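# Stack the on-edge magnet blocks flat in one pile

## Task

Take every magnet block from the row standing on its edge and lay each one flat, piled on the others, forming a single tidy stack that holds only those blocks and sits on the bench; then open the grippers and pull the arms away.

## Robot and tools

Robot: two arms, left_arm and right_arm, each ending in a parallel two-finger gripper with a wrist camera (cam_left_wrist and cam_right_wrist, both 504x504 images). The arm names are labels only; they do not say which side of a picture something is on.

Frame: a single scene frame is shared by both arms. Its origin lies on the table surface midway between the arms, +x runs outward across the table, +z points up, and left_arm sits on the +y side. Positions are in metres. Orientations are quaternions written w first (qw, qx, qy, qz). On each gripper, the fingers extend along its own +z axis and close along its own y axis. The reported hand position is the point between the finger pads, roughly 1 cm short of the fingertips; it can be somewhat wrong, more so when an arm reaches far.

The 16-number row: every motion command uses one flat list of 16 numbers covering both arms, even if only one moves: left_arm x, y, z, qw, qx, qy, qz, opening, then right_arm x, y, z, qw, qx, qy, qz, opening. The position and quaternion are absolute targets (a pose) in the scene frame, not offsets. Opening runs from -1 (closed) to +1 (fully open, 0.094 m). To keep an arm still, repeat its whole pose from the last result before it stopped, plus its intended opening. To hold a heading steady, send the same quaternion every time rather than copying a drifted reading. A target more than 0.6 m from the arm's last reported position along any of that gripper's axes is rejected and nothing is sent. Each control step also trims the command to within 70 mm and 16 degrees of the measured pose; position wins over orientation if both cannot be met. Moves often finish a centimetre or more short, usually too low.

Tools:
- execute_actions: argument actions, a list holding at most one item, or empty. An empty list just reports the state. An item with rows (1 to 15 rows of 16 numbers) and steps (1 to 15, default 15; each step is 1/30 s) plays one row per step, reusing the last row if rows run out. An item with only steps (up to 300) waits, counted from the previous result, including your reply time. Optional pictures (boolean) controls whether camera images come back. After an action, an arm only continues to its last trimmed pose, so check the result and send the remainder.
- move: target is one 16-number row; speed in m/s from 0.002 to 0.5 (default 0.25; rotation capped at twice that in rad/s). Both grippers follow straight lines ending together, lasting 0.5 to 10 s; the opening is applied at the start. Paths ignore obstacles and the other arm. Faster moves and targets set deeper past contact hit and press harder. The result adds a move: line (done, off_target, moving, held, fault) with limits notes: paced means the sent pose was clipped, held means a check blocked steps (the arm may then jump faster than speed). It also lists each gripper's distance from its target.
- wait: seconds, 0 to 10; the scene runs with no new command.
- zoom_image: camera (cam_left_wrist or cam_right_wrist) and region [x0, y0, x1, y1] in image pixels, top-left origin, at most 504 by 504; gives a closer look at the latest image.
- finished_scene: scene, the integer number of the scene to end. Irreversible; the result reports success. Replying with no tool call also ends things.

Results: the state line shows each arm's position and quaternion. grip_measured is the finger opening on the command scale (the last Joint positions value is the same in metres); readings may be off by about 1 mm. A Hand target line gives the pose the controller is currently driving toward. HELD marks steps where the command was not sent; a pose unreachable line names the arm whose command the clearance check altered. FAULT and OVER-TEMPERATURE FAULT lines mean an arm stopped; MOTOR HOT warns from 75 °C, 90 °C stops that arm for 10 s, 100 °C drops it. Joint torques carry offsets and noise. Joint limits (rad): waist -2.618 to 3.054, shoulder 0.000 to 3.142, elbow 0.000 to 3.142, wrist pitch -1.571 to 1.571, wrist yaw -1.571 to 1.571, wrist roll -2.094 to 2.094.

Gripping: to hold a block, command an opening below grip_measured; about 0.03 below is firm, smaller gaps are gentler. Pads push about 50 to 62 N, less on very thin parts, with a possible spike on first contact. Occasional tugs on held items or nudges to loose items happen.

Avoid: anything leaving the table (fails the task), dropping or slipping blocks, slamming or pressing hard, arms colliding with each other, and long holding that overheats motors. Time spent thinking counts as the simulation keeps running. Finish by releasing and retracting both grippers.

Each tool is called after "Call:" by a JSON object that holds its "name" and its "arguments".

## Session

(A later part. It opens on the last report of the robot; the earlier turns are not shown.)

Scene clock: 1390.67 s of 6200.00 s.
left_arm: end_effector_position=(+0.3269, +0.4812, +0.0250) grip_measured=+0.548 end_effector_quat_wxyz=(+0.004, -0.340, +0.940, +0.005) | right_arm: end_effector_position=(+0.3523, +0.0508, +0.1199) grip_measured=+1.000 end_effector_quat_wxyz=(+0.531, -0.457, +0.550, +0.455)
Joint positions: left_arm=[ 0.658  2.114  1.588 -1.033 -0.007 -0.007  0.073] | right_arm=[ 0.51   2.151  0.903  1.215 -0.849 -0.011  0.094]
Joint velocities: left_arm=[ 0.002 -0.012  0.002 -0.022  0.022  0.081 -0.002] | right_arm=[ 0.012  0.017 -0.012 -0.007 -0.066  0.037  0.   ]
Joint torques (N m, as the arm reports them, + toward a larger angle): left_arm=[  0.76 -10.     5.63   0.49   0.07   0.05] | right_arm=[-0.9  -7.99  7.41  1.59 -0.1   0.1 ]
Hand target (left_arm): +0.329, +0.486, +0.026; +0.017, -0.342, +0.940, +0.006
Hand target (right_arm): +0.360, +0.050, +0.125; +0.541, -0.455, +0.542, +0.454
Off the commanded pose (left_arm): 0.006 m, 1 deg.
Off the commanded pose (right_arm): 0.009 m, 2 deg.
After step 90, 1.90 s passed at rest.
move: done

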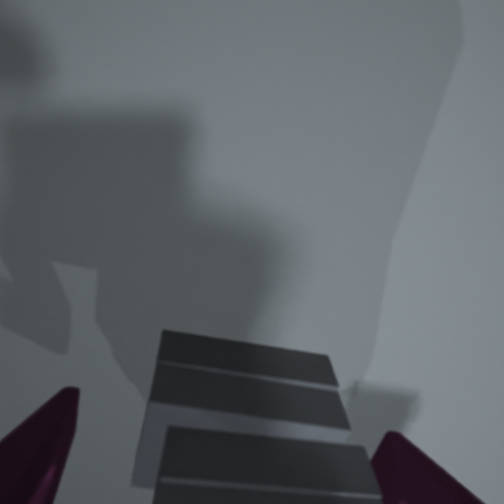

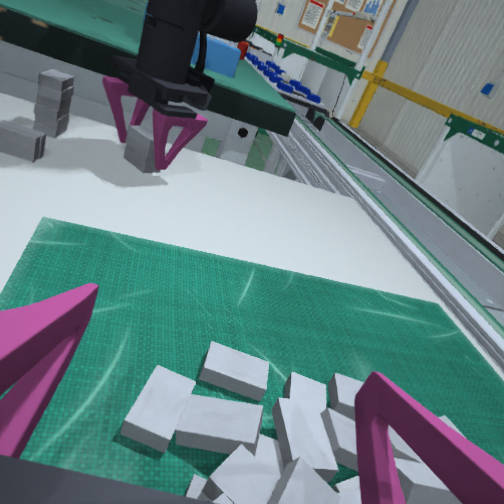

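Call:
{"name": "move", "arguments": {"target": [0.3295,0.4865,0.0195,0.017,-0.342,0.9397,0.006,0.55,0.36,0.05,0.125,0.542,-0.455,0.542,0.455,1], "speed": 0.02}}

Call:
{"name": "execute_actions", "arguments": {"actions": [{"rows":[[0.3295,0.4865,0.0195,0.017,-0.342,0.9397,0.006,0.4,0.36,0.05,0.125,0.542,-0.455,0.542,0.455,1],[0.3295,0.4865,0.0195,0.017,-0.342,0.9397,0.006,0.3,0.36,0.05,0.125,0.542,-0.455,0.542,0.455,1],[0.3295,0.4865,0.0195,0.017,-0.342,0.9397,0.006,0.2,0.36,0.05,0.125,0.542,-0.455,0.542,0.455,1],[0.3295,0.4865,0.0195,0.017,-0.342,0.9397,0.006,0.15,0.36,0.05,0.125,0.542,-0.455,0.542,0.455,1],[0.3295,0.4865,0.0195,0.017,-0.342,0.9397,0.006,0.12,0.36,0.05,0.125,0.542,-0.455,0.542,0.455,1],[0.3295,0.4865,0.0195,0.017,-0.342,0.9397,0.006,0.09,0.36,0.05,0.125,0.542,-0.455,0.542,0.455,1],[0.3295,0.4865,0.0195,0.017,-0.342,0.9397,0.006,0.06,0.36,0.05,0.125,0.542,-0.455,0.542,0.455,1],[0.3295,0.4865,0.0195,0.017,-0.342,0.9397,0.006,0.03,0.36,0.05,0.125,0.542,-0.455,0.542,0.455,1],[0.3295,0.4865,0.0195,0.017,-0.342,0.9397,0.006,0.0,0.36,0.05,0.125,0.542,-0.455,0.542,0.455,1],[0.3295,0.4865,0.0195,0.017,-0.342,0.9397,0.006,-0.03,0.36,0.05,0.125,0.542,-0.455,0.542,0.455,1],[0.3295,0.4865,0.0195,0.017,-0.342,0.9397,0.006,-0.06,0.36,0.05,0.125,0.542,-0.455,0.542,0.455,1],[0.3295,0.4865,0.0195,0.017,-0.342,0.9397,0.006,-0.08,0.36,0.05,0.125,0.542,-0.455,0.542,0.455,1],[0.3295,0.4865,0.0195,0.017,-0.342,0.9397,0.006,-0.10,0.36,0.05,0.125,0.542,-0.455,0.542,0.455,1],[0.3295,0.4865,0.0195,0.017,-0.342,0.9397,0.006,-0.12,0.36,0.05,0.125,0.542,-0.455,0.542,0.455,1],[0.3295,0.4865,0.0195,0.017,-0.342,0.9397,0.006,-0.13,0.36,0.05,0.125,0.542,-0.455,0.542,0.455,1]],"steps":15}]}}

Call:
{"name": "wait", "arguments": {"seconds": 0.7}}

Call:
{"name": "zoom_image", "arguments": {"camera": "cam_right_wrist", "region": [90, 60, 210, 180]}}

Scene clock: 1402.23 s of 6200.00 s.
left_arm: end_effector_position=(+0.3276, +0.4817, +0.0216) grip_measured=+0.548 end_effector_quat_wxyz=(+0.008, -0.340, +0.940, +0.007) | right_arm: end_effector_position=(+0.3523, +0.0508, +0.1199) grip_measured=+1.000 end_effector_quat_wxyz=(+0.531, -0.457, +0.550, +0.455)
Joint positions: left_arm=[ 0.658  2.114  1.573 -1.011 -0.007 -0.007  0.073] | right_arm=[ 0.51   2.151  0.903  1.215 -0.849 -0.011  0.094]
Joint velocities: left_arm=[-0.007  0.002  0.012 -0.007 -0.066  0.007  0.   ] | right_arm=[ 0.002 -0.022  0.002  0.022 -0.022 -0.037  0.   ]
Joint torques (N m, as the arm reports them, + toward a larger angle): left_arm=[ 0.76 -9.39  5.58  0.49  0.04  0.01] | right_arm=[-0.97 -7.98  7.35  1.59 -0.1   0.11]
Hand target (left_arm): +0.329, +0.486, +0.019; +0.017, -0.342, +0.940, +0.006
Hand target (right_arm): +0.360, +0.050, +0.125; +0.541, -0.455, +0.542, +0.454
Off the commanded pose (left_arm): 0.006 m, 1 deg.
Off the commanded pose (right_arm): 0.009 m, 2 deg.
After step 90, 7.70 s passed at rest.
move: done

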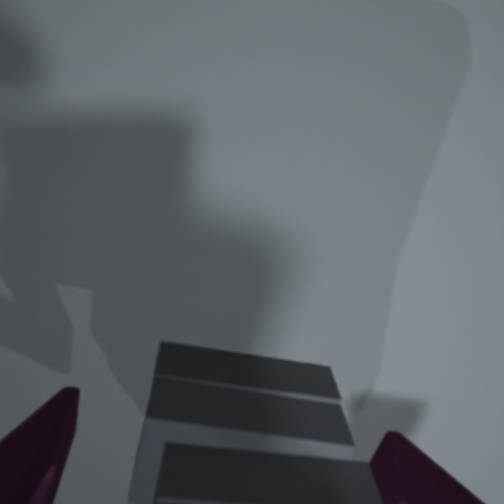

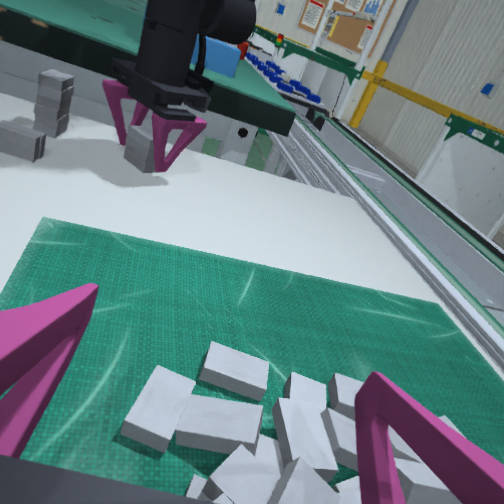

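Scene clock: 1402.73 s of 6200.00 s.
left_arm: end_effector_position=(+0.3279, +0.4820, +0.0214) grip_measured=-0.108 end_effector_quat_wxyz=(+0.009, -0.341, +0.940, +0.005) | right_arm: end_effector_position=(+0.3523, +0.0508, +0.1199) grip_measured=+1.000 end_effector_quat_wxyz=(+0.531, -0.457, +0.550, +0.455)
Joint positions: left_arm=[ 0.659  2.114  1.573 -1.009 -0.003 -0.006  0.042] | right_arm=[ 0.51   2.151  0.903  1.215 -0.849 -0.011  0.094]
Joint velocities: left_arm=[-0.012  0.007 -0.002  0.051 -0.037 -0.051 -0.   ] | right_arm=[-0.017  0.002 -0.007  0.051 -0.125 -0.007  0.   ]
Joint torques (N m, as the arm reports them, + toward a larger angle): left_arm=[ 0.63 -9.56  5.48  0.51  0.04  0.01] | right_arm=[-0.92 -7.95  7.41  1.59 -0.09  0.13]
Hand target (left_arm): +0.329, +0.487, +0.020; +0.017, -0.342, +0.940, +0.006
Hand target (right_arm): +0.360, +0.050, +0.125; +0.541, -0.455, +0.542, +0.454
Off the commanded pose (left_arm): 0.005 m, 1 deg.
Off the commanded pose (right_arm): 0.009 m, 2 deg.
Steps of this call (steps 1 to 15: all 15 steps of this action). Readings (end_effector_position):
1: left_arm (+0.3276, +0.4818, +0.0216) | right_arm (+0.3523, +0.0508, +0.1199)
2: left_arm (+0.3277, +0.4819, +0.0216) | right_arm (+0.3523, +0.0508, +0.1199)
4: left_arm (+0.3278, +0.4819, +0.0216) | right_arm (+0.3523, +0.0508, +0.1199)
8: left_arm (+0.3282, +0.4815, +0.0216) | right_arm (+0.3523, +0.0508, +0.1199)
15: the state above

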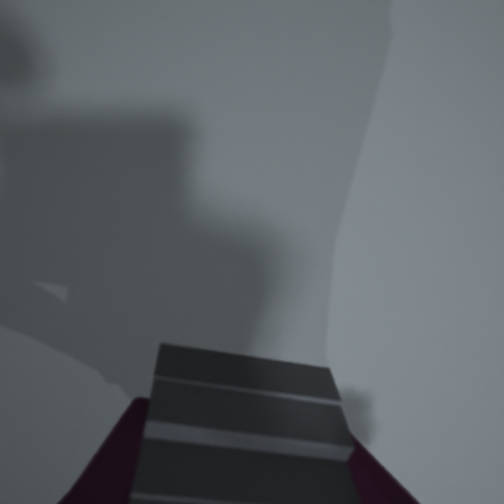

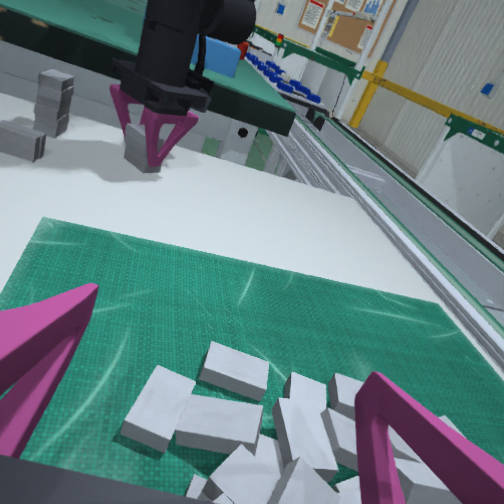

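Scene clock: 1403.43 s of 6200.00 s.
left_arm: end_effector_position=(+0.3279, +0.4819, +0.0213) grip_measured=-0.108 end_effector_quat_wxyz=(+0.009, -0.341, +0.940, +0.005) | right_arm: end_effector_position=(+0.3523, +0.0508, +0.1199) grip_measured=+1.000 end_effector_quat_wxyz=(+0.531, -0.457, +0.550, +0.455)
Joint positions: left_arm=[ 0.659  2.115  1.573 -1.009 -0.003 -0.006  0.042] | right_arm=[ 0.51   2.151  0.903  1.215 -0.849 -0.011  0.094]
Joint velocities: left_arm=[ 0.012 -0.037  0.012  0.007  0.022 -0.022 -0.001] | right_arm=[-0.007  0.002 -0.002 -0.022  0.007 -0.007  0.   ]
Joint torques (N m, as the arm reports them, + toward a larger angle): left_arm=[ 0.69 -9.38  5.54  0.51  0.03  0.  ] | right_arm=[-0.94 -8.06  7.37  1.61 -0.09  0.11]
Hand target (left_arm): +0.329, +0.487, +0.019; +0.017, -0.342, +0.940, +0.006
Hand target (right_arm): +0.360, +0.050, +0.125; +0.541, -0.455, +0.542, +0.454
Off the commanded pose (left_arm): 0.005 m, 1 deg.
Off the commanded pose (right_arm): 0.009 m, 2 deg.
Steps of this call (steps 1 to 21: nothing new was sent). Readings (end_effector_position):
1: left_arm (+0.3279, +0.4819, +0.0213) | right_arm (+0.3523, +0.0508, +0.1199)
2: left_arm (+0.3279, +0.4819, +0.0213) | right_arm (+0.3523, +0.0508, +0.1199)
4: left_arm (+0.3279, +0.4819, +0.0213) | right_arm (+0.3523, +0.0508, +0.1199)
8: left_arm (+0.3279, +0.4819, +0.0213) | right_arm (+0.3523, +0.0508, +0.1199)
21: the state above

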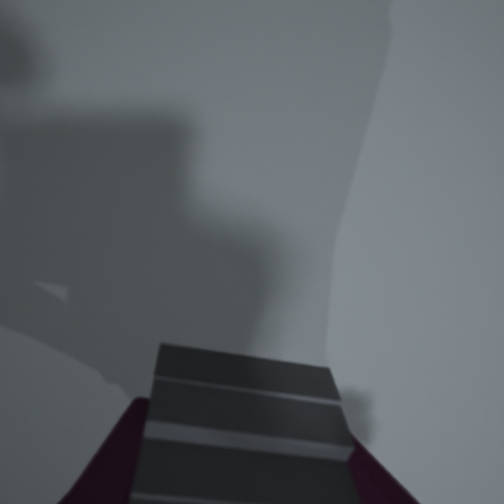

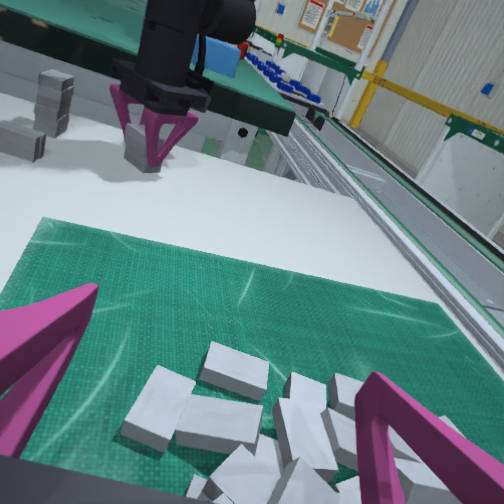

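Region (90, 60, 210, 180) of cam_right_wrist's 504x504 image, scaled by 4.200, with more detail than that image has.

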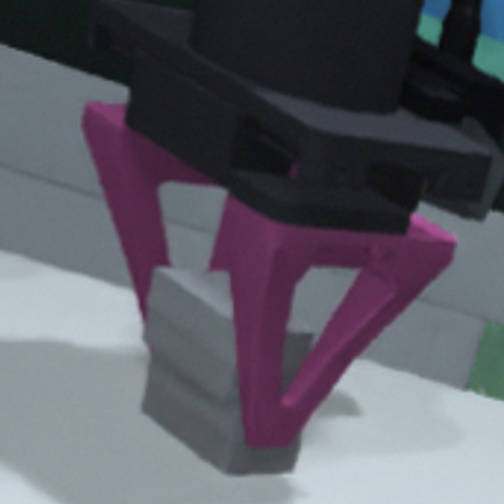

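Call:
{"name": "execute_actions", "arguments": {"actions": [{"rows":[[0.3295,0.4865,0.0195,0.017,-0.342,0.9397,0.006,-0.08,0.36,0.05,0.125,0.542,-0.455,0.542,0.455,1],[0.3295,0.4865,0.0195,0.017,-0.342,0.9397,0.006,-0.04,0.36,0.05,0.125,0.542,-0.455,0.542,0.455,1],[0.3295,0.4865,0.0195,0.017,-0.342,0.9397,0.006,0.0,0.36,0.05,0.125,0.542,-0.455,0.542,0.455,1],[0.3295,0.4865,0.0195,0.017,-0.342,0.9397,0.006,0.1,0.36,0.05,0.125,0.542,-0.455,0.542,0.455,1],[0.3295,0.4865,0.0195,0.017,-0.342,0.9397,0.006,0.2,0.36,0.05,0.125,0.542,-0.455,0.542,0.455,1]],"steps":10}], "pictures": false}}

Call:
{"name": "move", "arguments": {"target": [0.3295,0.4865,0.085,0.017,-0.342,0.9397,0.006,0.2,0.36,0.05,0.125,0.542,-0.455,0.542,0.455,1], "speed": 0.15}}

Call:
{"name": "move", "arguments": {"target": [0.332,0.484,0.085,0.022,-0.9063,0.4226,-0.0105,0.2,0.36,0.05,0.125,0.542,-0.455,0.542,0.455,1], "speed": 0.4}}

Call:
{"name": "move", "arguments": {"target": [0.332,0.484,0.062,0.022,-0.9063,0.4226,-0.0105,0.2,0.36,0.05,0.125,0.542,-0.455,0.542,0.455,1], "speed": 0.06}}

Call:
{"name": "zoom_image", "arguments": {"camera": "cam_right_wrist", "region": [90, 60, 210, 180]}}

Scene clock: 1421.17 s of 6200.00 s.
left_arm: end_effector_position=(+0.3281, +0.4821, +0.0213) grip_measured=+0.197 end_effector_quat_wxyz=(+0.009, -0.341, +0.940, +0.005) | right_arm: end_effector_position=(+0.3523, +0.0508, +0.1199) grip_measured=+1.000 end_effector_quat_wxyz=(+0.531, -0.457, +0.550, +0.455)
Joint positions: left_arm=[ 0.659  2.115  1.573 -1.008 -0.003 -0.006  0.056] | right_arm=[ 0.51   2.151  0.903  1.215 -0.849 -0.011  0.094]
Joint velocities: left_arm=[-0.012  0.002  0.007  0.022  0.007  0.007  0.001] | right_arm=[-0.017  0.007  0.012 -0.007 -0.007 -0.007  0.   ]
Joint torques (N m, as the arm reports them, + toward a larger angle): left_arm=[ 0.57 -9.49  5.58  0.47  0.03  0.02] | right_arm=[-0.88 -7.95  7.34  1.6  -0.09  0.12]
Hand target (left_arm): +0.329, +0.486, +0.020; +0.017, -0.342, +0.939, +0.006
Hand target (right_arm): +0.360, +0.050, +0.125; +0.541, -0.455, +0.542, +0.454
Off the commanded pose (left_arm): 0.005 m, 1 deg.
Off the commanded pose (right_arm): 0.009 m, 2 deg.
Steps of this call (steps 1 to 90: nothing new was sent; then 14.40 s passed at rest; steps 91 to 100: all 10 steps of this action). Readings (end_effector_position):
91: left_arm (+0.3279, +0.4819, +0.0213) | right_arm (+0.3523, +0.0508, +0.1199)
92: left_arm (+0.3280, +0.4820, +0.0213) | right_arm (+0.3523, +0.0508, +0.1199)
94: left_arm (+0.3281, +0.4821, +0.0213) | right_arm (+0.3523, +0.0508, +0.1199)
98: left_arm (+0.3281, +0.4821, +0.0213) | right_arm (+0.3523, +0.0508, +0.1199)
100: the state above

Scene clock: 1422.47 s of 6200.00 s.
left_arm: end_effector_position=(+0.3270, +0.4812, +0.0693) grip_measured=+0.197 end_effector_quat_wxyz=(-0.001, -0.341, +0.940, +0.001) | right_arm: end_effector_position=(+0.3523, +0.0508, +0.1199) grip_measured=+1.000 end_effector_quat_wxyz=(+0.531, -0.457, +0.550, +0.455)
Joint positions: left_arm=[ 0.659  2.092  1.733 -1.213 -0.003 -0.006  0.056] | right_arm=[ 0.51   2.151  0.903  1.215 -0.849 -0.011  0.094]
Joint velocities: left_arm=[-0.002 -0.017  0.007 -0.007 -0.007  0.022 -0.001] | right_arm=[-0.017 -0.012  0.002 -0.051  0.037 -0.037  0.   ]
Joint torques (N m, as the arm reports them, + toward a larger angle): left_arm=[  0.66 -11.57   7.97   0.15   0.04   0.  ] | right_arm=[-0.94 -7.94  7.39  1.59 -0.08  0.1 ]
Hand target (left_arm): +0.329, +0.486, +0.085; +0.017, -0.342, +0.940, +0.006
Hand target (right_arm): +0.360, +0.050, +0.125; +0.541, -0.455, +0.542, +0.454
Off the commanded pose (left_arm): 0.017 m, 2 deg.
Off the commanded pose (right_arm): 0.009 m, 2 deg.
move: off_target (left_arm)

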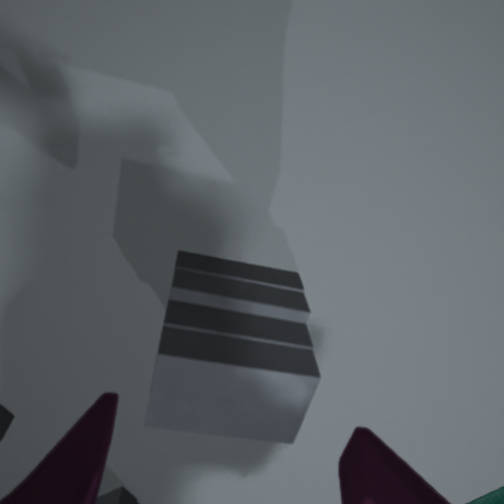

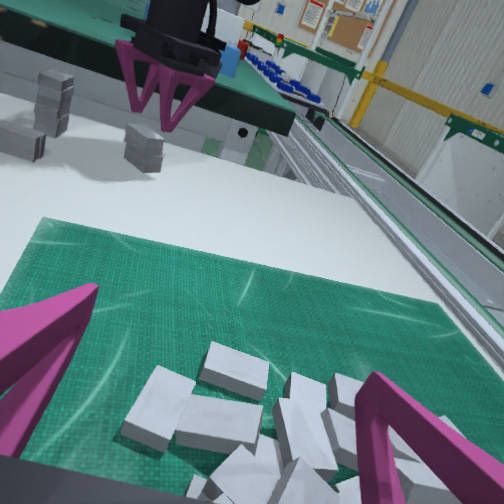

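Scene clock: 1425.10 s of 6200.00 s.
left_arm: end_effector_position=(+0.3288, +0.4791, +0.0693) grip_measured=+0.198 end_effector_quat_wxyz=(+0.003, +0.905, -0.426, +0.005) | right_arm: end_effector_position=(+0.3523, +0.0508, +0.1199) grip_measured=+1.000 end_effector_quat_wxyz=(+0.531, -0.457, +0.550, +0.455)
Joint positions: left_arm=[ 0.659  2.092  1.733 -1.213  0.012 -1.573  0.056] | right_arm=[ 0.51   2.151  0.903  1.215 -0.849 -0.011  0.094]
Joint velocities: left_arm=[ 0.007 -0.017  0.012 -0.037 -0.007  0.007 -0.001] | right_arm=[-0.002 -0.002  0.007 -0.022 -0.081  0.007  0.   ]
Joint torques (N m, as the arm reports them, + toward a larger angle): left_arm=[ -0.18 -12.35   6.64   0.31  -0.11  -0.1 ] | right_arm=[-0.99 -7.98  7.36  1.59 -0.08  0.12]
Hand target (left_arm): +0.332, +0.484, +0.085; -0.022, +0.906, -0.422, +0.011
Hand target (right_arm): +0.360, +0.050, +0.125; +0.541, -0.455, +0.542, +0.454
Off the commanded pose (left_arm): 0.017 m, 3 deg.
Off the commanded pose (right_arm): 0.009 m, 2 deg.
move: off_target (left_arm)

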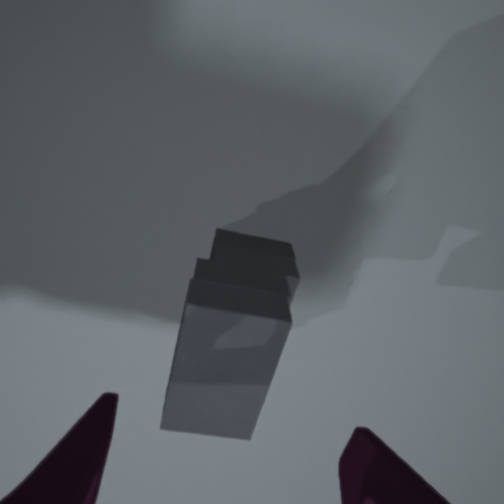

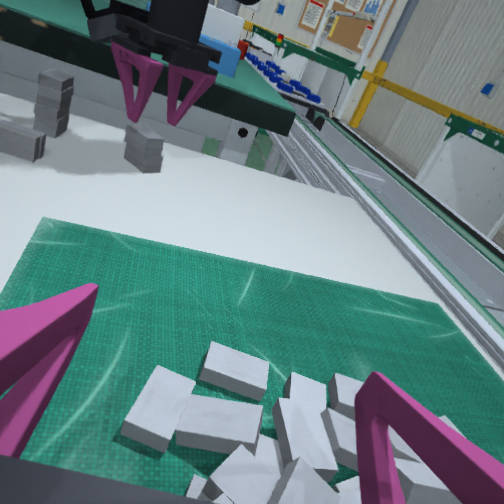

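Scene clock: 1426.00 s of 6200.00 s.
left_arm: end_effector_position=(+0.3307, +0.4806, +0.0539) grip_measured=+0.198 end_effector_quat_wxyz=(-0.005, +0.905, -0.425, +0.009) | right_arm: end_effector_position=(+0.3523, +0.0508, +0.1199) grip_measured=+1.000 end_effector_quat_wxyz=(+0.531, -0.457, +0.550, +0.455)
Joint positions: left_arm=[ 0.659  2.092  1.671 -1.133  0.012 -1.576  0.056] | right_arm=[ 0.51   2.151  0.903  1.215 -0.849 -0.011  0.094]
Joint velocities: left_arm=[-0.007 -0.007 -0.017 -0.051  0.051  0.022  0.001] | right_arm=[-0.012  0.002  0.012 -0.066 -0.051  0.022  0.   ]
Joint torques (N m, as the arm reports them, + toward a larger angle): left_arm=[ -0.1  -11.42   5.67   0.39  -0.11  -0.09] | right_arm=[-0.94 -8.    7.43  1.59 -0.09  0.09]
Hand target (left_arm): +0.332, +0.484, +0.062; -0.022, +0.906, -0.422, +0.011
Hand target (right_arm): +0.360, +0.050, +0.125; +0.541, -0.455, +0.542, +0.454
Off the commanded pose (left_arm): 0.009 m, 2 deg.
Off the commanded pose (right_arm): 0.009 m, 2 deg.
move: done

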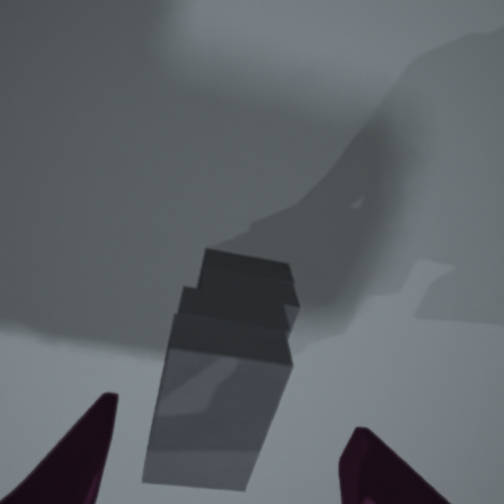

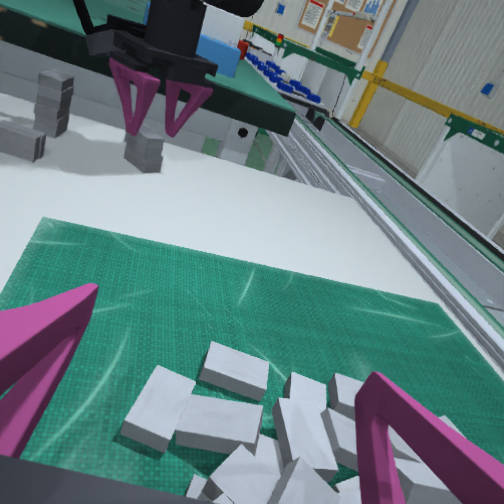

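Region (90, 60, 210, 180) of cam_right_wrist's 504x504 image, scaled by 4.200, with more detail than that image has.

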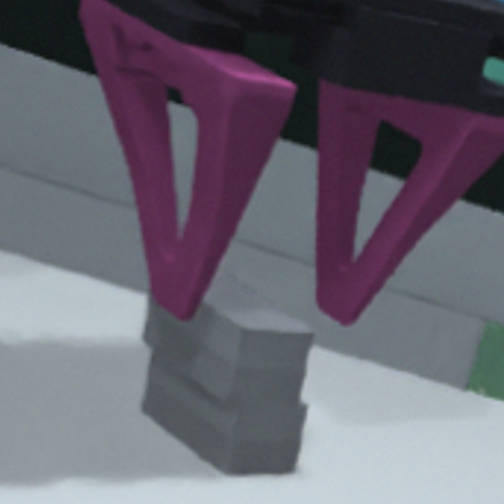

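Call:
{"name": "move", "arguments": {"target": [0.332,0.484,0.018,0.022,-0.9063,0.4226,-0.0105,0.2,0.36,0.05,0.125,0.542,-0.455,0.542,0.455,1], "speed": 0.04}}

Call:
{"name": "zoom_image", "arguments": {"camera": "cam_right_wrist", "region": [90, 60, 210, 180]}}

Scene clock: 1434.83 s of 6200.00 s.
left_arm: end_effector_position=(+0.3315, +0.4813, +0.0177) grip_measured=+0.198 end_effector_quat_wxyz=(-0.014, +0.905, -0.424, +0.014) | right_arm: end_effector_position=(+0.3523, +0.0508, +0.1199) grip_measured=+1.000 end_effector_quat_wxyz=(+0.531, -0.457, +0.550, +0.455)
Joint positions: left_arm=[ 0.659  2.112  1.553 -0.975  0.012 -1.576  0.056] | right_arm=[ 0.51   2.151  0.903  1.215 -0.849 -0.011  0.094]
Joint velocities: left_arm=[-0.017  0.002  0.002  0.007  0.022  0.007  0.   ] | right_arm=[-0.007 -0.027  0.002 -0.022 -0.037 -0.037  0.   ]
Joint torques (N m, as the arm reports them, + toward a larger angle): left_arm=[-0.11 -9.82  5.57  0.41 -0.11 -0.08] | right_arm=[-1.05 -7.93  7.39  1.6  -0.1   0.09]
Hand target (left_arm): +0.332, +0.484, +0.018; -0.022, +0.906, -0.422, +0.011
Hand target (right_arm): +0.360, +0.050, +0.125; +0.541, -0.455, +0.542, +0.454
Off the commanded pose (left_arm): 0.003 m, 1 deg.
Off the commanded pose (right_arm): 0.009 m, 2 deg.
After step 90, 4.47 s passed at rest.
move: done

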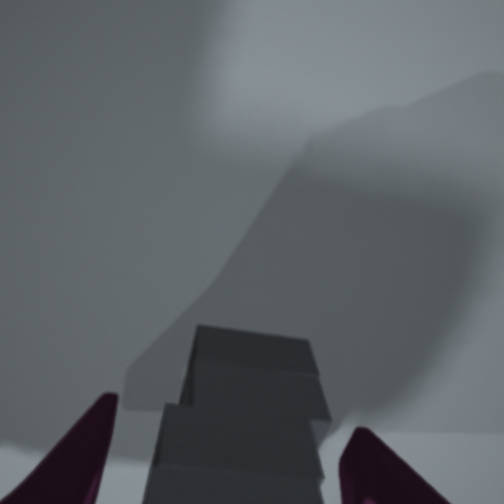

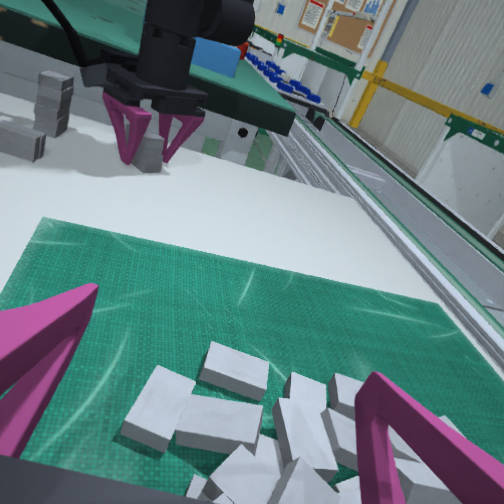

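Region (90, 60, 210, 180) of cam_right_wrist's 504x504 image, scaled by 4.200, with more detail than that image has.

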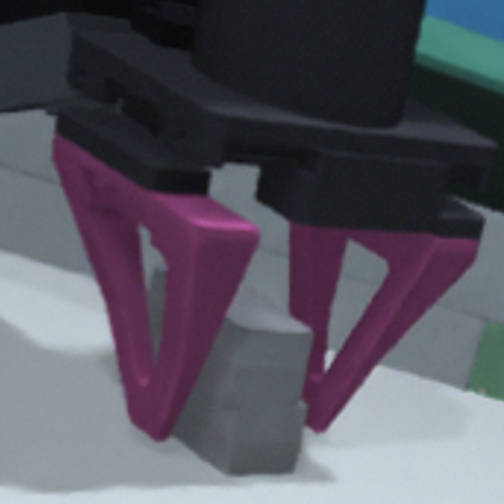

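Call:
{"name": "execute_actions", "arguments": {"actions": [{"rows":[[0.332,0.484,0.018,0.022,-0.9063,0.4226,-0.0105,0.05,0.36,0.05,0.125,0.542,-0.455,0.542,0.455,1],[0.332,0.484,0.018,0.022,-0.9063,0.4226,-0.0105,-0.05,0.36,0.05,0.125,0.542,-0.455,0.542,0.455,1],[0.332,0.484,0.018,0.022,-0.9063,0.4226,-0.0105,-0.15,0.36,0.05,0.125,0.542,-0.455,0.542,0.455,1],[0.332,0.484,0.018,0.022,-0.9063,0.4226,-0.0105,-0.2,0.36,0.05,0.125,0.542,-0.455,0.542,0.455,1],[0.332,0.484,0.018,0.022,-0.9063,0.4226,-0.0105,-0.24,0.36,0.05,0.125,0.542,-0.455,0.542,0.455,1],[0.332,0.484,0.018,0.022,-0.9063,0.4226,-0.0105,-0.27,0.36,0.05,0.125,0.542,-0.455,0.542,0.455,1],[0.332,0.484,0.018,0.022,-0.9063,0.4226,-0.0105,-0.30,0.36,0.05,0.125,0.542,-0.455,0.542,0.455,1],[0.332,0.484,0.018,0.022,-0.9063,0.4226,-0.0105,-0.33,0.36,0.05,0.125,0.542,-0.455,0.542,0.455,1],[0.332,0.484,0.018,0.022,-0.9063,0.4226,-0.0105,-0.36,0.36,0.05,0.125,0.542,-0.455,0.542,0.455,1],[0.332,0.484,0.018,0.022,-0.9063,0.4226,-0.0105,-0.39,0.36,0.05,0.125,0.542,-0.455,0.542,0.455,1],[0.332,0.484,0.018,0.022,-0.9063,0.4226,-0.0105,-0.42,0.36,0.05,0.125,0.542,-0.455,0.542,0.455,1],[0.332,0.484,0.018,0.022,-0.9063,0.4226,-0.0105,-0.44,0.36,0.05,0.125,0.542,-0.455,0.542,0.455,1],[0.332,0.484,0.018,0.022,-0.9063,0.4226,-0.0105,-0.46,0.36,0.05,0.125,0.542,-0.455,0.542,0.455,1],[0.332,0.484,0.018,0.022,-0.9063,0.4226,-0.0105,-0.48,0.36,0.05,0.125,0.542,-0.455,0.542,0.455,1],[0.332,0.484,0.018,0.022,-0.9063,0.4226,-0.0105,-0.49,0.36,0.05,0.125,0.542,-0.455,0.542,0.455,1]],"steps":15}], "pictures": false}}

Call:
{"name": "wait", "arguments": {"seconds": 0.6}}

Call:
{"name": "zoom_image", "arguments": {"camera": "cam_right_wrist", "region": [90, 60, 210, 180]}}

Scene clock: 1446.33 s of 6200.00 s.
left_arm: end_effector_position=(+0.3316, +0.4814, +0.0177) grip_measured=-0.467 end_effector_quat_wxyz=(-0.015, +0.905, -0.424, +0.014) | right_arm: end_effector_position=(+0.3523, +0.0508, +0.1199) grip_measured=+1.000 end_effector_quat_wxyz=(+0.531, -0.457, +0.550, +0.455)
Joint positions: left_arm=[ 0.659  2.112  1.553 -0.974  0.012 -1.577  0.025] | right_arm=[ 0.51   2.151  0.903  1.215 -0.849 -0.011  0.094]
Joint velocities: left_arm=[-0.007  0.002 -0.002  0.007  0.095 -0.095 -0.001] | right_arm=[-0.012  0.002 -0.012  0.066  0.066 -0.051  0.   ]
Joint torques (N m, as the arm reports them, + toward a larger angle): left_arm=[-0.13 -9.84  5.49  0.42 -0.12 -0.05] | right_arm=[-0.96 -7.96  7.41  1.58 -0.1   0.1 ]
Hand target (left_arm): +0.332, +0.484, +0.018; -0.022, +0.906, -0.423, +0.011
Hand target (right_arm): +0.360, +0.050, +0.125; +0.541, -0.455, +0.542, +0.454
Off the commanded pose (left_arm): 0.003 m, 1 deg.
Off the commanded pose (right_arm): 0.009 m, 2 deg.
Steps of this call (steps 1 to 90: nothing new was sent; then 8.00 s passed at rest; steps 91 to 105: all 15 steps of this action). Readings (end_effector_position):
91: left_arm (+0.3317, +0.4815, +0.0177) | right_arm (+0.3523, +0.0508, +0.1199)
92: left_arm (+0.3317, +0.4815, +0.0177) | right_arm (+0.3523, +0.0508, +0.1199)
94: left_arm (+0.3317, +0.4815, +0.0177) | right_arm (+0.3523, +0.0508, +0.1199)
98: left_arm (+0.3317, +0.4815, +0.0177) | right_arm (+0.3523, +0.0508, +0.1199)
105: the state above

Scene clock: 1446.93 s of 6200.00 s.
left_arm: end_effector_position=(+0.3316, +0.4814, +0.0177) grip_measured=-0.467 end_effector_quat_wxyz=(-0.015, +0.905, -0.424, +0.014) | right_arm: end_effector_position=(+0.3523, +0.0508, +0.1199) grip_measured=+1.000 end_effector_quat_wxyz=(+0.531, -0.457, +0.550, +0.455)
Joint positions: left_arm=[ 0.659  2.112  1.553 -0.974  0.012 -1.577  0.025] | right_arm=[ 0.51   2.151  0.903  1.215 -0.849 -0.011  0.094]
Joint velocities: left_arm=[ 0.002 -0.002 -0.007  0.037 -0.051  0.022 -0.   ] | right_arm=[-0.012 -0.022 -0.012  0.007 -0.037 -0.037  0.   ]
Joint torques (N m, as the arm reports them, + toward a larger angle): left_arm=[-0.11 -9.83  5.45  0.41 -0.09 -0.08] | right_arm=[-0.97 -7.99  7.38  1.6  -0.1   0.11]
Hand target (left_arm): +0.332, +0.484, +0.018; -0.022, +0.906, -0.423, +0.011
Hand target (right_arm): +0.360, +0.050, +0.125; +0.541, -0.455, +0.542, +0.454
Off the commanded pose (left_arm): 0.003 m, 1 deg.
Off the commanded pose (right_arm): 0.009 m, 2 deg.
Steps of this call (steps 1 to 18: nothing new was sent). Readings (end_effector_position):
1: left_arm (+0.3316, +0.4814, +0.0177) | right_arm (+0.3523, +0.0508, +0.1199)
2: left_arm (+0.3316, +0.4814, +0.0177) | right_arm (+0.3523, +0.0508, +0.1199)
4: left_arm (+0.3316, +0.4814, +0.0177) | right_arm (+0.3523, +0.0508, +0.1199)
8: left_arm (+0.3316, +0.4814, +0.0177) | right_arm (+0.3523, +0.0508, +0.1199)
18: the state above

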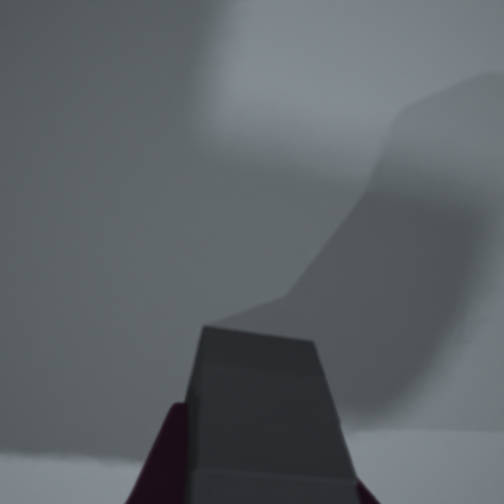

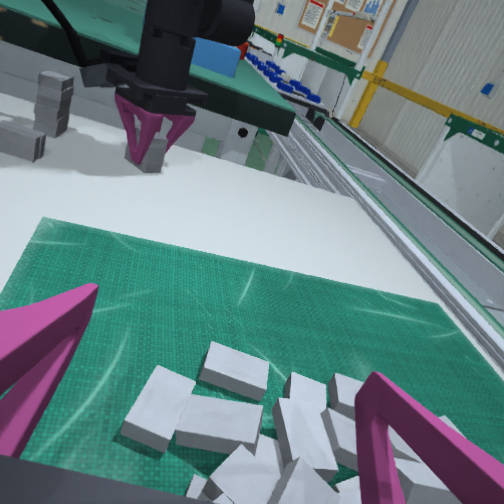

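Region (90, 60, 210, 180) of cam_right_wrist's 504x504 image, scaled by 4.200, with more detail than that image has.

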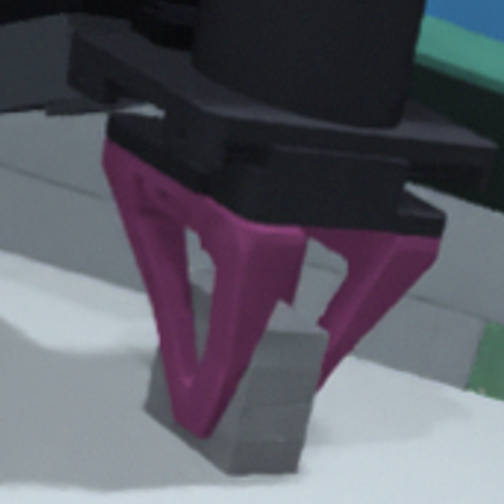

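Call:
{"name": "execute_actions", "arguments": {"actions": [{"rows":[[0.332,0.484,0.018,0.022,-0.9063,0.4226,-0.0105,-0.44,0.36,0.05,0.125,0.542,-0.455,0.542,0.455,1],[0.332,0.484,0.018,0.022,-0.9063,0.4226,-0.0105,-0.40,0.36,0.05,0.125,0.542,-0.455,0.542,0.455,1],[0.332,0.484,0.018,0.022,-0.9063,0.4226,-0.0105,-0.3,0.36,0.05,0.125,0.542,-0.455,0.542,0.455,1],[0.332,0.484,0.018,0.022,-0.9063,0.4226,-0.0105,-0.15,0.36,0.05,0.125,0.542,-0.455,0.542,0.455,1],[0.332,0.484,0.018,0.022,-0.9063,0.4226,-0.0105,0.1,0.36,0.05,0.125,0.542,-0.455,0.542,0.455,1]],"steps":10}], "pictures": false}}

Call:
{"name": "move", "arguments": {"target": [0.332,0.484,0.10,0.022,-0.9063,0.4226,-0.0105,0.1,0.36,0.05,0.125,0.542,-0.455,0.542,0.455,1], "speed": 0.15}}

Call:
{"name": "move", "arguments": {"target": [0.208,0.424,0.11,0.015,-0.688,0.7255,0.003,0.5,0.36,0.05,0.125,0.542,-0.455,0.542,0.455,1], "speed": 0.25}}

Scene clock: 1455.43 s of 6200.00 s.
left_arm: end_effector_position=(+0.3318, +0.4815, +0.0177) grip_measured=+0.097 end_effector_quat_wxyz=(-0.015, +0.905, -0.424, +0.014) | right_arm: end_effector_position=(+0.3523, +0.0508, +0.1199) grip_measured=+1.000 end_effector_quat_wxyz=(+0.531, -0.457, +0.550, +0.455)
Joint positions: left_arm=[ 0.659  2.112  1.553 -0.973  0.012 -1.577  0.052] | right_arm=[ 0.51   2.151  0.903  1.215 -0.849 -0.011  0.094]
Joint velocities: left_arm=[-0.002 -0.012 -0.012 -0.037  0.051 -0.022 -0.001] | right_arm=[ 0.017 -0.002 -0.002 -0.037  0.022 -0.051  0.   ]
Joint torques (N m, as the arm reports them, + toward a larger angle): left_arm=[-0.14 -9.76  5.52  0.38 -0.11 -0.06] | right_arm=[-0.96 -7.96  7.4   1.6  -0.09  0.14]
Hand target (left_arm): +0.332, +0.484, +0.018; -0.022, +0.906, -0.422, +0.011
Hand target (right_arm): +0.360, +0.050, +0.125; +0.541, -0.455, +0.542, +0.454
Off the commanded pose (left_arm): 0.002 m, 1 deg.
Off the commanded pose (right_arm): 0.009 m, 2 deg.
Steps of this call (steps 1 to 90: nothing new was sent; then 5.17 s passed at rest; steps 91 to 100: all 10 steps of this action). Readings (end_effector_position):
91: left_arm (+0.3316, +0.4814, +0.0177) | right_arm (+0.3523, +0.0508, +0.1199)
92: left_arm (+0.3316, +0.4814, +0.0177) | right_arm (+0.3523, +0.0508, +0.1199)
94: left_arm (+0.3318, +0.4815, +0.0177) | right_arm (+0.3523, +0.0508, +0.1199)
98: left_arm (+0.3318, +0.4815, +0.0177) | right_arm (+0.3523, +0.0508, +0.1199)
100: the state above

Scene clock: 1456.87 s of 6200.00 s.
left_arm: end_effector_position=(+0.3319, +0.4817, +0.0854) grip_measured=+0.097 end_effector_quat_wxyz=(-0.009, +0.906, -0.424, +0.011) | right_arm: end_effector_position=(+0.3523, +0.0508, +0.1199) grip_measured=+1.000 end_effector_quat_wxyz=(+0.531, -0.457, +0.550, +0.455)
Joint positions: left_arm=[ 0.659  2.074  1.77  -1.241  0.012 -1.577  0.052] | right_arm=[ 0.51   2.151  0.903  1.215 -0.849 -0.011  0.094]
Joint velocities: left_arm=[0.002 0.007 0.002 0.022 0.037 0.022 0.   ] | right_arm=[-0.002 -0.012 -0.007 -0.037 -0.037 -0.007  0.   ]
Joint torques (N m, as the arm reports them, + toward a larger angle): left_arm=[ -0.22 -11.21   8.05   0.08  -0.1   -0.06] | right_arm=[-0.92 -7.93  7.37  1.61 -0.08  0.12]
Hand target (left_arm): +0.332, +0.484, +0.100; -0.022, +0.906, -0.422, +0.011
Hand target (right_arm): +0.360, +0.050, +0.125; +0.541, -0.455, +0.542, +0.454
Off the commanded pose (left_arm): 0.015 m, 2 deg.
Off the commanded pose (right_arm): 0.009 m, 2 deg.
move: off_target (left_arm)

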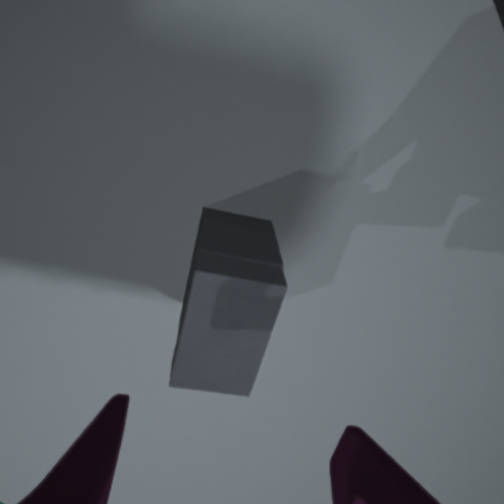

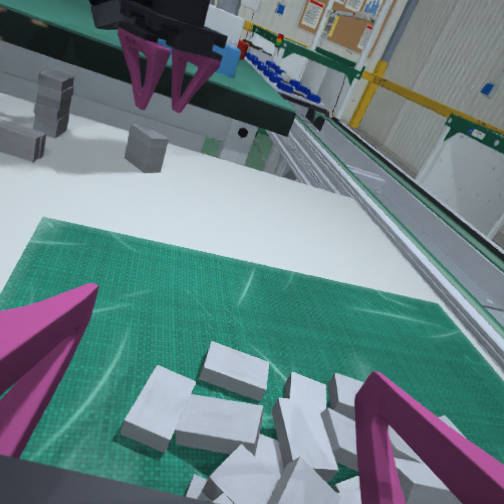

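Scene clock: 1458.97 s of 6200.00 s.
left_arm: end_effector_position=(+0.2135, +0.4209, +0.1056) grip_measured=+0.497 end_effector_quat_wxyz=(-0.004, +0.687, -0.727, +0.005) | right_arm: end_effector_position=(+0.3523, +0.0508, +0.1199) grip_measured=+1.000 end_effector_quat_wxyz=(+0.531, -0.457, +0.550, +0.455)
Joint positions: left_arm=[ 0.761  1.587  1.234 -1.21   0.01  -0.724  0.07 ] | right_arm=[ 0.51   2.151  0.903  1.215 -0.849 -0.011  0.094]
Joint velocities: left_arm=[-0.027  0.037 -0.012 -0.007 -0.022  0.037  0.001] | right_arm=[ 0.002  0.002  0.002 -0.051  0.007 -0.007  0.   ]
Joint torques (N m, as the arm reports them, + toward a larger angle): left_arm=[ 1.   -7.47  5.5   0.27 -0.12 -0.01] | right_arm=[-0.95 -8.01  7.36  1.62 -0.09  0.1 ]
Hand target (left_arm): +0.208, +0.424, +0.111; -0.014, +0.688, -0.726, -0.002
Hand target (right_arm): +0.360, +0.050, +0.125; +0.541, -0.455, +0.542, +0.454
Off the commanded pose (left_arm): 0.008 m, 2 deg.
Off the commanded pose (right_arm): 0.009 m, 2 deg.
move: done

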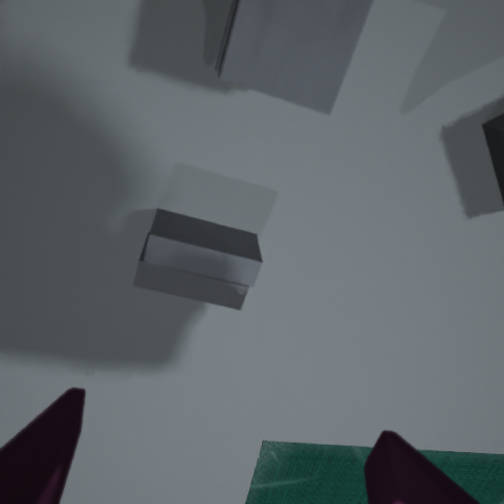

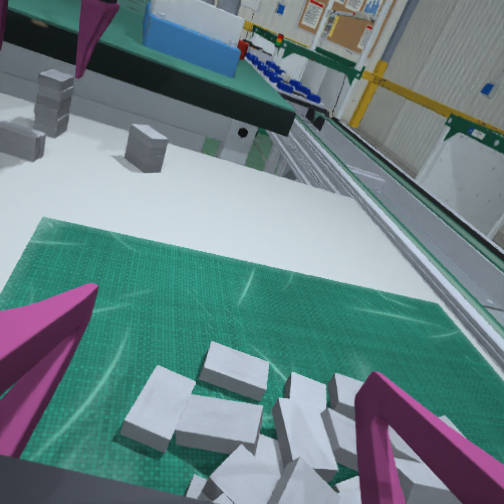

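Call:
{"name": "move", "arguments": {"target": [0.205,0.424,0.055,0.015,-0.688,0.7255,0.003,0.5,0.36,0.05,0.125,0.542,-0.455,0.542,0.455,1], "speed": 0.1}}

Call:
{"name": "zoom_image", "arguments": {"camera": "cam_right_wrist", "region": [0, 20, 180, 200]}}

Scene clock: 1467.60 s of 6200.00 s.
left_arm: end_effector_position=(+0.2063, +0.4172, +0.0569) grip_measured=+0.497 end_effector_quat_wxyz=(+0.009, -0.686, +0.727, -0.005) | right_arm: end_effector_position=(+0.3523, +0.0508, +0.1199) grip_measured=+1.000 end_effector_quat_wxyz=(+0.531, -0.457, +0.550, +0.455)
Joint positions: left_arm=[ 0.77   1.587  1.036 -1.001  0.01  -0.713  0.07 ] | right_arm=[ 0.51   2.151  0.903  1.215 -0.849 -0.011  0.094]
Joint velocities: left_arm=[-0.017 -0.012  0.002  0.081  0.051 -0.066  0.001] | right_arm=[ 0.012 -0.007  0.002 -0.037  0.022 -0.11   0.   ]
Joint torques (N m, as the arm reports them, + toward a larger angle): left_arm=[ 0.98 -4.55  5.71  0.45 -0.11  0.03] | right_arm=[-0.86 -7.92  7.42  1.58 -0.08  0.1 ]
Hand target (left_arm): +0.205, +0.424, +0.055; -0.015, +0.688, -0.725, -0.003
Hand target (right_arm): +0.360, +0.050, +0.125; +0.541, -0.455, +0.542, +0.454
Off the commanded pose (left_arm): 0.007 m, 1 deg.
Off the commanded pose (right_arm): 0.009 m, 2 deg.
After step 90, 4.53 s passed at rest.
move: done

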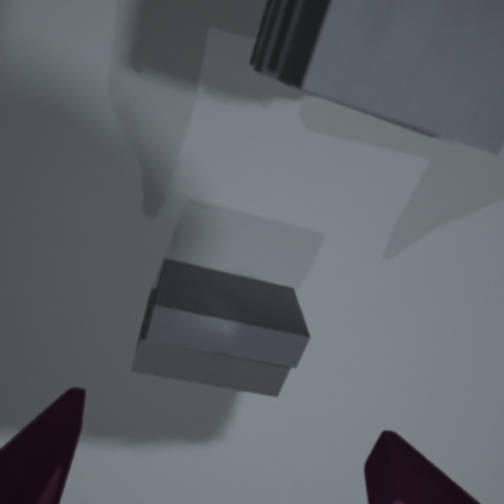

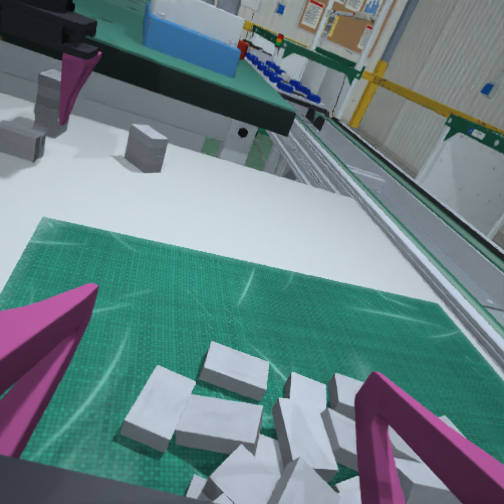

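Region (0, 20, 180, 200) of cam_right_wrist's 504x504 image, scaled by 2.800, with more detail than that image has.

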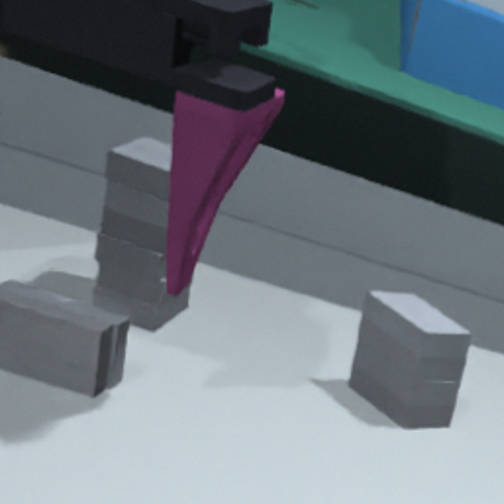

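Call:
{"name": "move", "arguments": {"target": [0.201,0.430,0.042,0.015,-0.656,0.7547,0.003,0.5,0.36,0.05,0.125,0.542,-0.455,0.542,0.455,1], "speed": 0.05}}

Call:
{"name": "zoom_image", "arguments": {"camera": "cam_right_wrist", "region": [0, 20, 180, 200]}}

Scene clock: 1478.87 s of 6200.00 s.
left_arm: end_effector_position=(+0.2024, +0.4239, +0.0441) grip_measured=+0.497 end_effector_quat_wxyz=(+0.010, -0.655, +0.755, -0.004) | right_arm: end_effector_position=(+0.3523, +0.0508, +0.1199) grip_measured=+1.000 end_effector_quat_wxyz=(+0.531, -0.457, +0.550, +0.455)
Joint positions: left_arm=[ 0.797  1.612  1.008 -0.948  0.01  -0.602  0.07 ] | right_arm=[ 0.51   2.151  0.903  1.215 -0.849 -0.011  0.094]
Joint velocities: left_arm=[ 0.012 -0.002 -0.007  0.037 -0.037 -0.051 -0.001] | right_arm=[-0.022 -0.007 -0.022 -0.007 -0.007  0.007  0.   ]
Joint torques (N m, as the arm reports them, + toward a larger angle): left_arm=[ 0.9  -4.87  5.37  0.46 -0.11  0.  ] | right_arm=[-0.9  -7.86  7.36  1.61 -0.1   0.1 ]
Hand target (left_arm): +0.201, +0.430, +0.042; +0.015, -0.656, +0.754, +0.003
Hand target (right_arm): +0.360, +0.050, +0.125; +0.541, -0.455, +0.542, +0.454
Off the commanded pose (left_arm): 0.007 m, 1 deg.
Off the commanded pose (right_arm): 0.009 m, 2 deg.
After step 90, 7.10 s passed at rest.
move: done

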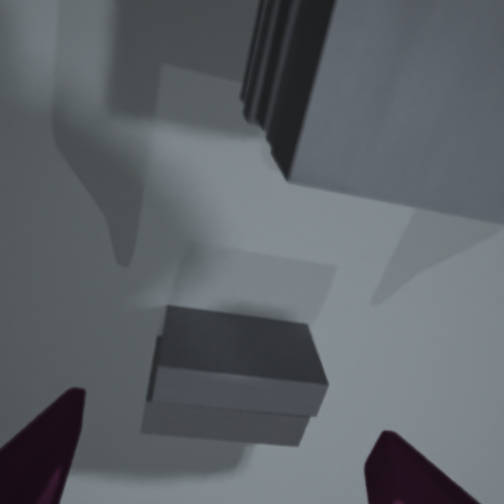

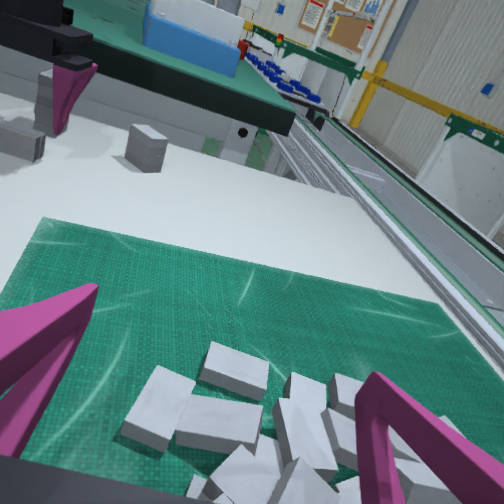

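Region (0, 20, 180, 200) of cam_right_wrist's 504x504 image, scaled by 2.800, with more detail than that image has.

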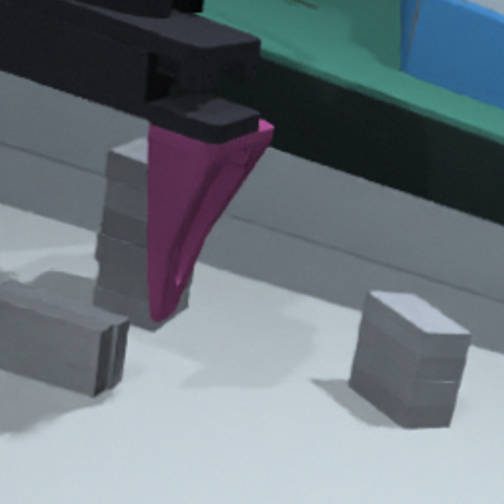

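Call:
{"name": "move", "arguments": {"target": [0.201,0.430,0.024,0.015,-0.656,0.7547,0.003,0.5,0.36,0.05,0.125,0.542,-0.455,0.542,0.455,1], "speed": 0.03}}

Call:
{"name": "zoom_image", "arguments": {"camera": "cam_right_wrist", "region": [0, 20, 180, 200]}}

Scene clock: 1488.13 s of 6200.00 s.
left_arm: end_effector_position=(+0.2025, +0.4240, +0.0258) grip_measured=+0.497 end_effector_quat_wxyz=(+0.009, -0.654, +0.756, -0.004) | right_arm: end_effector_position=(+0.3523, +0.0508, +0.1199) grip_measured=+1.000 end_effector_quat_wxyz=(+0.531, -0.457, +0.550, +0.455)
Joint positions: left_arm=[ 0.797  1.642  0.96  -0.871  0.01  -0.599  0.07 ] | right_arm=[ 0.51   2.151  0.903  1.215 -0.849 -0.011  0.094]
Joint velocities: left_arm=[ 0.002  0.012 -0.012  0.022 -0.037 -0.051 -0.   ] | right_arm=[ 0.002  0.002 -0.017 -0.022 -0.037  0.037  0.   ]
Joint torques (N m, as the arm reports them, + toward a larger angle): left_arm=[ 0.96 -4.99  5.21  0.44 -0.12  0.03] | right_arm=[-0.97 -7.96  7.44  1.63 -0.09  0.11]
Hand target (left_arm): +0.201, +0.430, +0.024; +0.015, -0.656, +0.755, +0.003
Hand target (right_arm): +0.360, +0.050, +0.125; +0.541, -0.455, +0.542, +0.454
Off the commanded pose (left_arm): 0.006 m, 1 deg.
Off the commanded pose (right_arm): 0.009 m, 2 deg.
After step 90, 5.17 s passed at rest.
move: done

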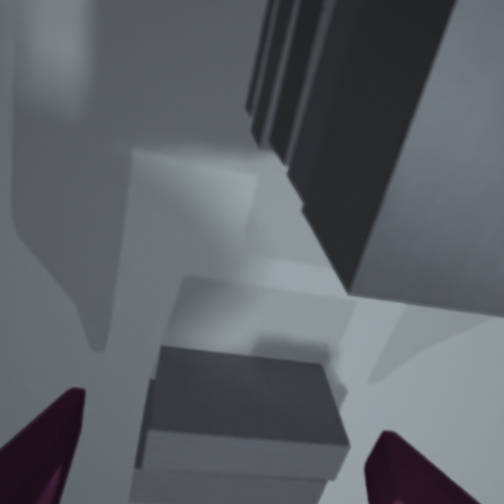

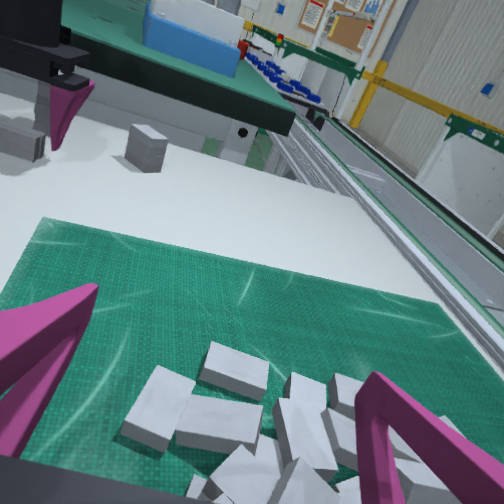

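Region (0, 20, 180, 200) of cam_right_wrist's 504x504 image, scaled by 2.800, with more detail than that image has.

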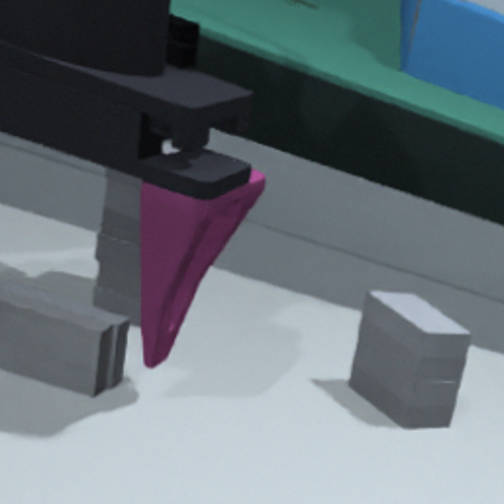

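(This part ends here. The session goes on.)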